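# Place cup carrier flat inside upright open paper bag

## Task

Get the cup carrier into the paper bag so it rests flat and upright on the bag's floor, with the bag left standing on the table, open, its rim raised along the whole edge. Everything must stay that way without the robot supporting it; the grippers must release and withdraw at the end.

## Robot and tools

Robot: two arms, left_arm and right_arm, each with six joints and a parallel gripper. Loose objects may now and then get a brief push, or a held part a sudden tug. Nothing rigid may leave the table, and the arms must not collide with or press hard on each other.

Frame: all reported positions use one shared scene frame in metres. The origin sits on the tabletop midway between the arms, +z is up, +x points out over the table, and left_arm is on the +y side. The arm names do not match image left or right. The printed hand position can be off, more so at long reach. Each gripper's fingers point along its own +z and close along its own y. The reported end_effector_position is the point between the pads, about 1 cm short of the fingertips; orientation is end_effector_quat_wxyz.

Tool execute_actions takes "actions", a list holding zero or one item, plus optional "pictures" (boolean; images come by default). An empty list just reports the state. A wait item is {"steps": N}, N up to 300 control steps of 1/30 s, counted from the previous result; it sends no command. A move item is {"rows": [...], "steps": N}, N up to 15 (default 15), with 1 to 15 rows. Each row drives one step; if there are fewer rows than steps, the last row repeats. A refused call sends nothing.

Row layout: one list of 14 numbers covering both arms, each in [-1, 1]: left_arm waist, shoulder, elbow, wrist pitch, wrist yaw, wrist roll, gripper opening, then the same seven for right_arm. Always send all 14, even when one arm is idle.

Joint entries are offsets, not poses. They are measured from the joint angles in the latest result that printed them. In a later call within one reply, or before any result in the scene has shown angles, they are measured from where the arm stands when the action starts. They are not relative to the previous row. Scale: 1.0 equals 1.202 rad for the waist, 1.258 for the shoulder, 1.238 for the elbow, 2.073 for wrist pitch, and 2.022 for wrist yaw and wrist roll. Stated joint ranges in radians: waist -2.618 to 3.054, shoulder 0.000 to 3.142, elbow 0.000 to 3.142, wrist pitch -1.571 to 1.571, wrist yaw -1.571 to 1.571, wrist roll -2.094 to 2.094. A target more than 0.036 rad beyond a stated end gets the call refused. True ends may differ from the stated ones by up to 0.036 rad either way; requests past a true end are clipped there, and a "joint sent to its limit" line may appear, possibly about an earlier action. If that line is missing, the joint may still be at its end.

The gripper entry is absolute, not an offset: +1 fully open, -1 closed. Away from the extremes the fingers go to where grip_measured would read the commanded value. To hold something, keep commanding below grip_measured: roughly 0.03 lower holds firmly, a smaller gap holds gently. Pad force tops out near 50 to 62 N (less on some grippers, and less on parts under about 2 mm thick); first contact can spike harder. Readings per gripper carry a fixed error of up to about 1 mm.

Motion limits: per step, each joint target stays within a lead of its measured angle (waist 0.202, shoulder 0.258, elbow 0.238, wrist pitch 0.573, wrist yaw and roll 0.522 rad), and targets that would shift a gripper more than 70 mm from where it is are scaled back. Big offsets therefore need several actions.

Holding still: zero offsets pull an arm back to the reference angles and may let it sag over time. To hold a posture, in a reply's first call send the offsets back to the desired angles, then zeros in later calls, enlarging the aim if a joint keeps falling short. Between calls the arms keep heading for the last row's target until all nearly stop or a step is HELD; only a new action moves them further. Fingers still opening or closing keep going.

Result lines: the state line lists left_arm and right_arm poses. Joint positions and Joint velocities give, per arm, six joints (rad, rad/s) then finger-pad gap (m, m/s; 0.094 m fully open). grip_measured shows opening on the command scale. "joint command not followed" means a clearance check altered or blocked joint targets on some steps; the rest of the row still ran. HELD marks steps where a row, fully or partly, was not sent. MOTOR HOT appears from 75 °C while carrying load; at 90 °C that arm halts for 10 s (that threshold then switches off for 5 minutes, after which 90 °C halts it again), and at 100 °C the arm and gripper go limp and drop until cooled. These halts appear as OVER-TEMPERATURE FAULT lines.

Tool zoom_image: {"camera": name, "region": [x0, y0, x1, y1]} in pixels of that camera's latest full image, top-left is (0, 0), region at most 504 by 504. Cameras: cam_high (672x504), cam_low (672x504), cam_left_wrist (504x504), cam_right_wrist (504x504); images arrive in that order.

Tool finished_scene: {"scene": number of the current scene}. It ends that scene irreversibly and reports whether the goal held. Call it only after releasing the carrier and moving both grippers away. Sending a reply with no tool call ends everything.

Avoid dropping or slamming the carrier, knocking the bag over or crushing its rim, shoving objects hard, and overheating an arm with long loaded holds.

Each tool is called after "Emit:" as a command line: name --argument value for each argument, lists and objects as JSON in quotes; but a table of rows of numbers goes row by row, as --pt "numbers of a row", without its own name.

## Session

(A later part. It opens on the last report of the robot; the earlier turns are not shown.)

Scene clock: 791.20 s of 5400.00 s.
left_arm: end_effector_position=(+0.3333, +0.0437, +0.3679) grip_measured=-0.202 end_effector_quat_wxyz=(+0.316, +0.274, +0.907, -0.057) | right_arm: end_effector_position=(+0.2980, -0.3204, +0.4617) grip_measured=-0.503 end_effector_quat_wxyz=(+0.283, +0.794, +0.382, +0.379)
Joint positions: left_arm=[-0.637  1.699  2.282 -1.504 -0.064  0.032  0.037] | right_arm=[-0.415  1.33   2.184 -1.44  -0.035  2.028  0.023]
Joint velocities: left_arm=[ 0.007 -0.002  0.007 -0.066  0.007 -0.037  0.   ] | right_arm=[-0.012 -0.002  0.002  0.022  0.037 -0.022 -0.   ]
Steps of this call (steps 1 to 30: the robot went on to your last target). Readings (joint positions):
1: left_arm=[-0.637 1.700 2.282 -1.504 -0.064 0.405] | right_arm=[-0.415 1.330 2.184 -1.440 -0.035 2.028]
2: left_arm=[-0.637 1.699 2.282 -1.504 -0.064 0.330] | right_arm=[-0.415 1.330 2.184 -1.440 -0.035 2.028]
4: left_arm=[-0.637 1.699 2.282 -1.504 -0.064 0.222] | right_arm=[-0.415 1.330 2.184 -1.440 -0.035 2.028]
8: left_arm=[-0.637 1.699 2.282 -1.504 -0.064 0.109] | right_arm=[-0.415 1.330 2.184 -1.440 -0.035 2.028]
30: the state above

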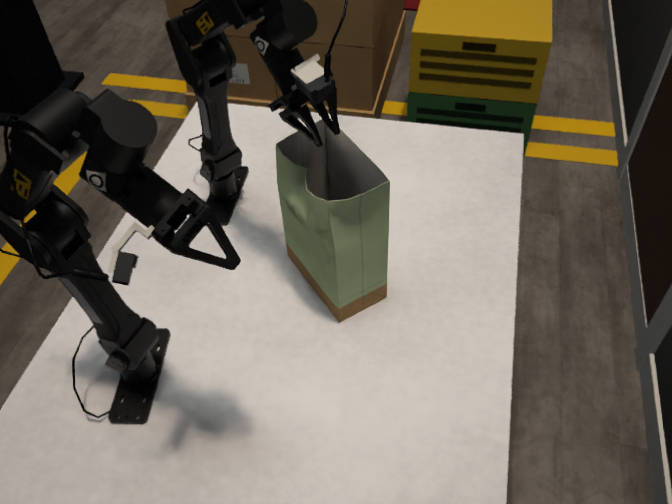

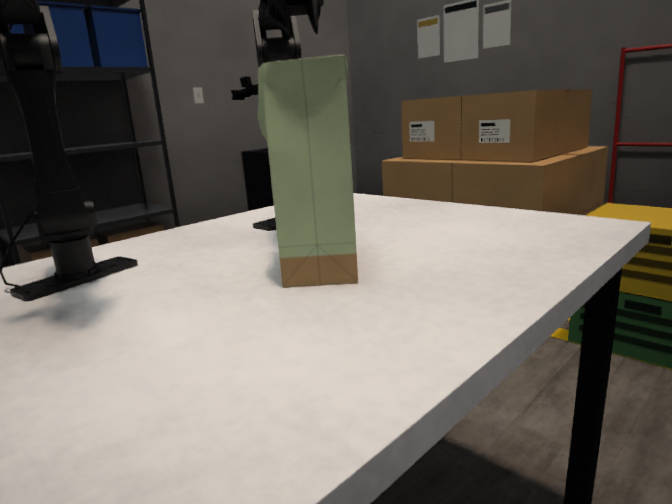

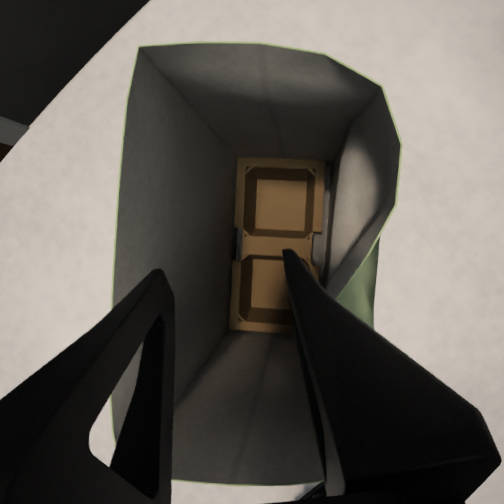

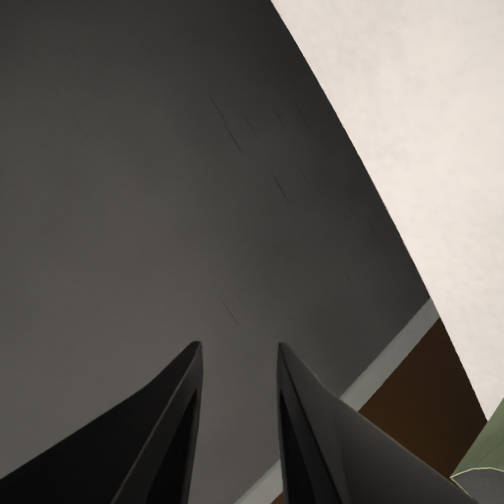

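Flat and upright. Retreat.

Emit:
execute_actions --actions '[{"rows":[[0,-0.02,0,0,0,0,-0.2,0,0,0,0,0,0,-0.5],[0.02,-0.04,0,0,0,0,-0.2,0,0,0,0,0,0,-0.5],[0.05,-0.06,0,0,0,0,-0.2,0,0,0,0,0,0,-0.5],[0.1,-0.08,0,0,0,0,-0.2,0,0,0,0,0,0,-0.5],[0.15,-0.1,0,0,0,0,-0.2,0,0,0,0,0,0,-0.5],[0.2,-0.12,0,0,0,0,-0.2,0,0,0,0,0,0,-0.5],[0.27,-0.14,0,0,0,0,-0.2,0,0,0,0,0,0,-0.5],[0.34,-0.16,0,0,0,0,-0.2,0,0,0,0,0,0,-0.5],[0.41,-0.18,0,0,0,0,-0.2,0,0,0,0,0,0,-0.5],[0.48,-0.2,0,0,0,0,-0.2,0,0,0,0,0,0,-0.5],[0.55,-0.2,0,0,0,0,-0.2,0,0,0,0,0,0,-0.5],[0.62,-0.2,0,0,0,0,-0.2,0,0,0,0,0,0,-0.5],[0.69,-0.2,0,0,0,0,-0.2,0,0,0,0,0,0,-0.5],[0.76,-0.2,0,0,0,0,-0.2,0,0,0,0,0,0,-0.5],[0.8,-0.2,0,0,0,0,-0.2,0,0,0,0,0,0,-0.5]],"steps":15}]' --pictures false

Emit:
execute_actions --actions '[{"steps":25}]'

Scene clock: 806.83 s of 5400.00 s.
left_arm: end_effector_position=(+0.3067, +0.3070, +0.4492) grip_measured=-0.202 end_effector_quat_wxyz=(+0.431, -0.084, +0.895, +0.077) | right_arm: end_effector_position=(+0.2980, -0.3204, +0.4617) grip_measured=-0.503 end_effector_quat_wxyz=(+0.283, +0.794, +0.382, +0.379)
Joint positions: left_arm=[ 0.128  1.447  2.282 -1.5   -0.066  0.032  0.037] | right_arm=[-0.415  1.33   2.184 -1.44  -0.035  2.028  0.023]
Joint velocities: left_arm=[ 2.147 -0.271 -0.007 -0.051 -0.11  -0.066  0.002] | right_arm=[-0.007 -0.007 -0.002 -0.095  0.022 -0.11   0.   ]
Steps of this call (steps 1 to 15: the robot went on to your last target; steps 16 to 90: nothing new was sent; then 12.13 s passed at rest; steps 91 to 105: all 15 steps of this action). Readings (joint positions):
91: left_arm=[-0.637 1.699 2.282 -1.504 -0.064 0.032] | right_arm=[-0.415 1.330 2.184 -1.440 -0.035 2.028]
92: left_arm=[-0.635 1.696 2.282 -1.504 -0.064 0.032] | right_arm=[-0.415 1.330 2.184 -1.440 -0.035 2.028]
94: left_arm=[-0.605 1.683 2.282 -1.504 -0.056 0.032] | right_arm=[-0.415 1.330 2.184 -1.440 -0.035 2.028]
98: left_arm=[-0.392 1.605 2.282 -1.503 -0.052 0.032] | right_arm=[-0.415 1.330 2.184 -1.440 -0.035 2.028]
105: the state above

Scene clock: 807.67 s of 5400.00 s.
left_arm: end_effector_position=(+0.2865, +0.3626, +0.4501) grip_measured=-0.202 end_effector_quat_wxyz=(+0.422, -0.171, +0.882, +0.122) | right_arm: end_effector_position=(+0.2980, -0.3204, +0.4617) grip_measured=-0.503 end_effector_quat_wxyz=(+0.283, +0.794, +0.382, +0.379)
Joint positions: left_arm=[ 0.32   1.443  2.282 -1.501 -0.073  0.032  0.037] | right_arm=[-0.415  1.33   2.184 -1.44  -0.035  2.028  0.023]
Joint velocities: left_arm=[-0.022  0.007 -0.002 -0.022  0.007 -0.051 -0.   ] | right_arm=[-0.017  0.012 -0.002 -0.051 -0.037 -0.081  0.001]
Steps of this call (steps 1 to 25: the robot went on to your last target). Readings (joint positions):
1: left_arm=[0.203 1.440 2.282 -1.500 -0.067 0.032] | right_arm=[-0.415 1.330 2.184 -1.440 -0.035 2.028]
2: left_arm=[0.264 1.439 2.282 -1.500 -0.074 0.032] | right_arm=[-0.415 1.330 2.184 -1.440 -0.035 2.028]
4: left_arm=[0.315 1.441 2.282 -1.501 -0.082 0.032] | right_arm=[-0.415 1.330 2.184 -1.440 -0.035 2.028]
8: left_arm=[0.320 1.443 2.282 -1.501 -0.078 0.032] | right_arm=[-0.415 1.330 2.184 -1.440 -0.035 2.028]
25: the state above

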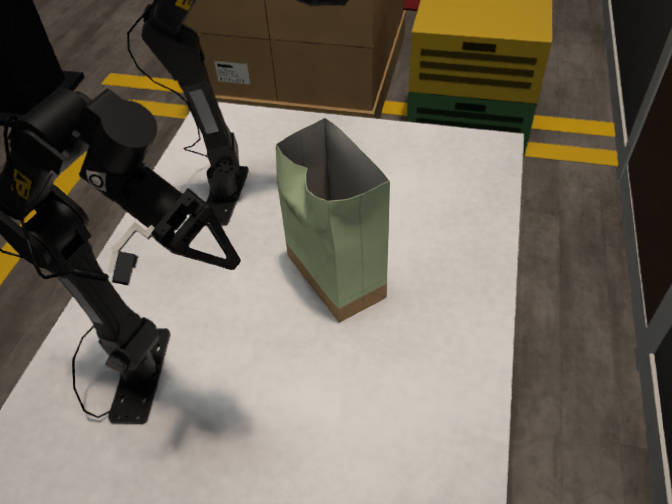

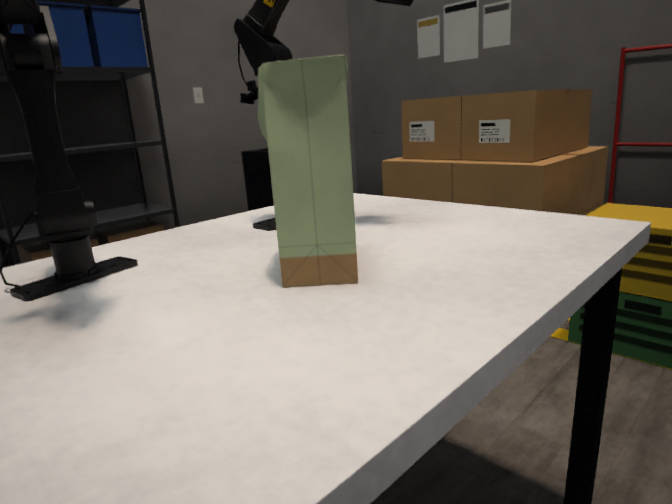

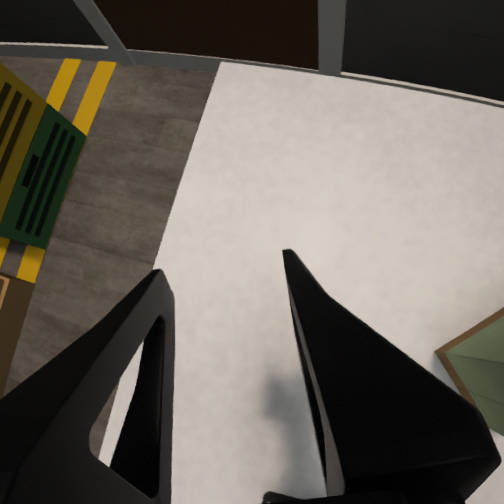

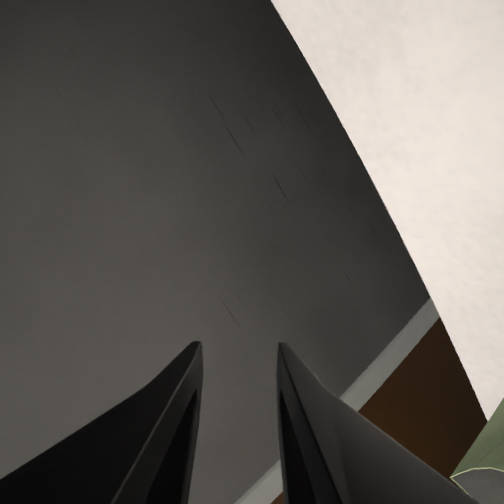

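Emit:
finished_scene --scene 2

The scene is finished: the task was done.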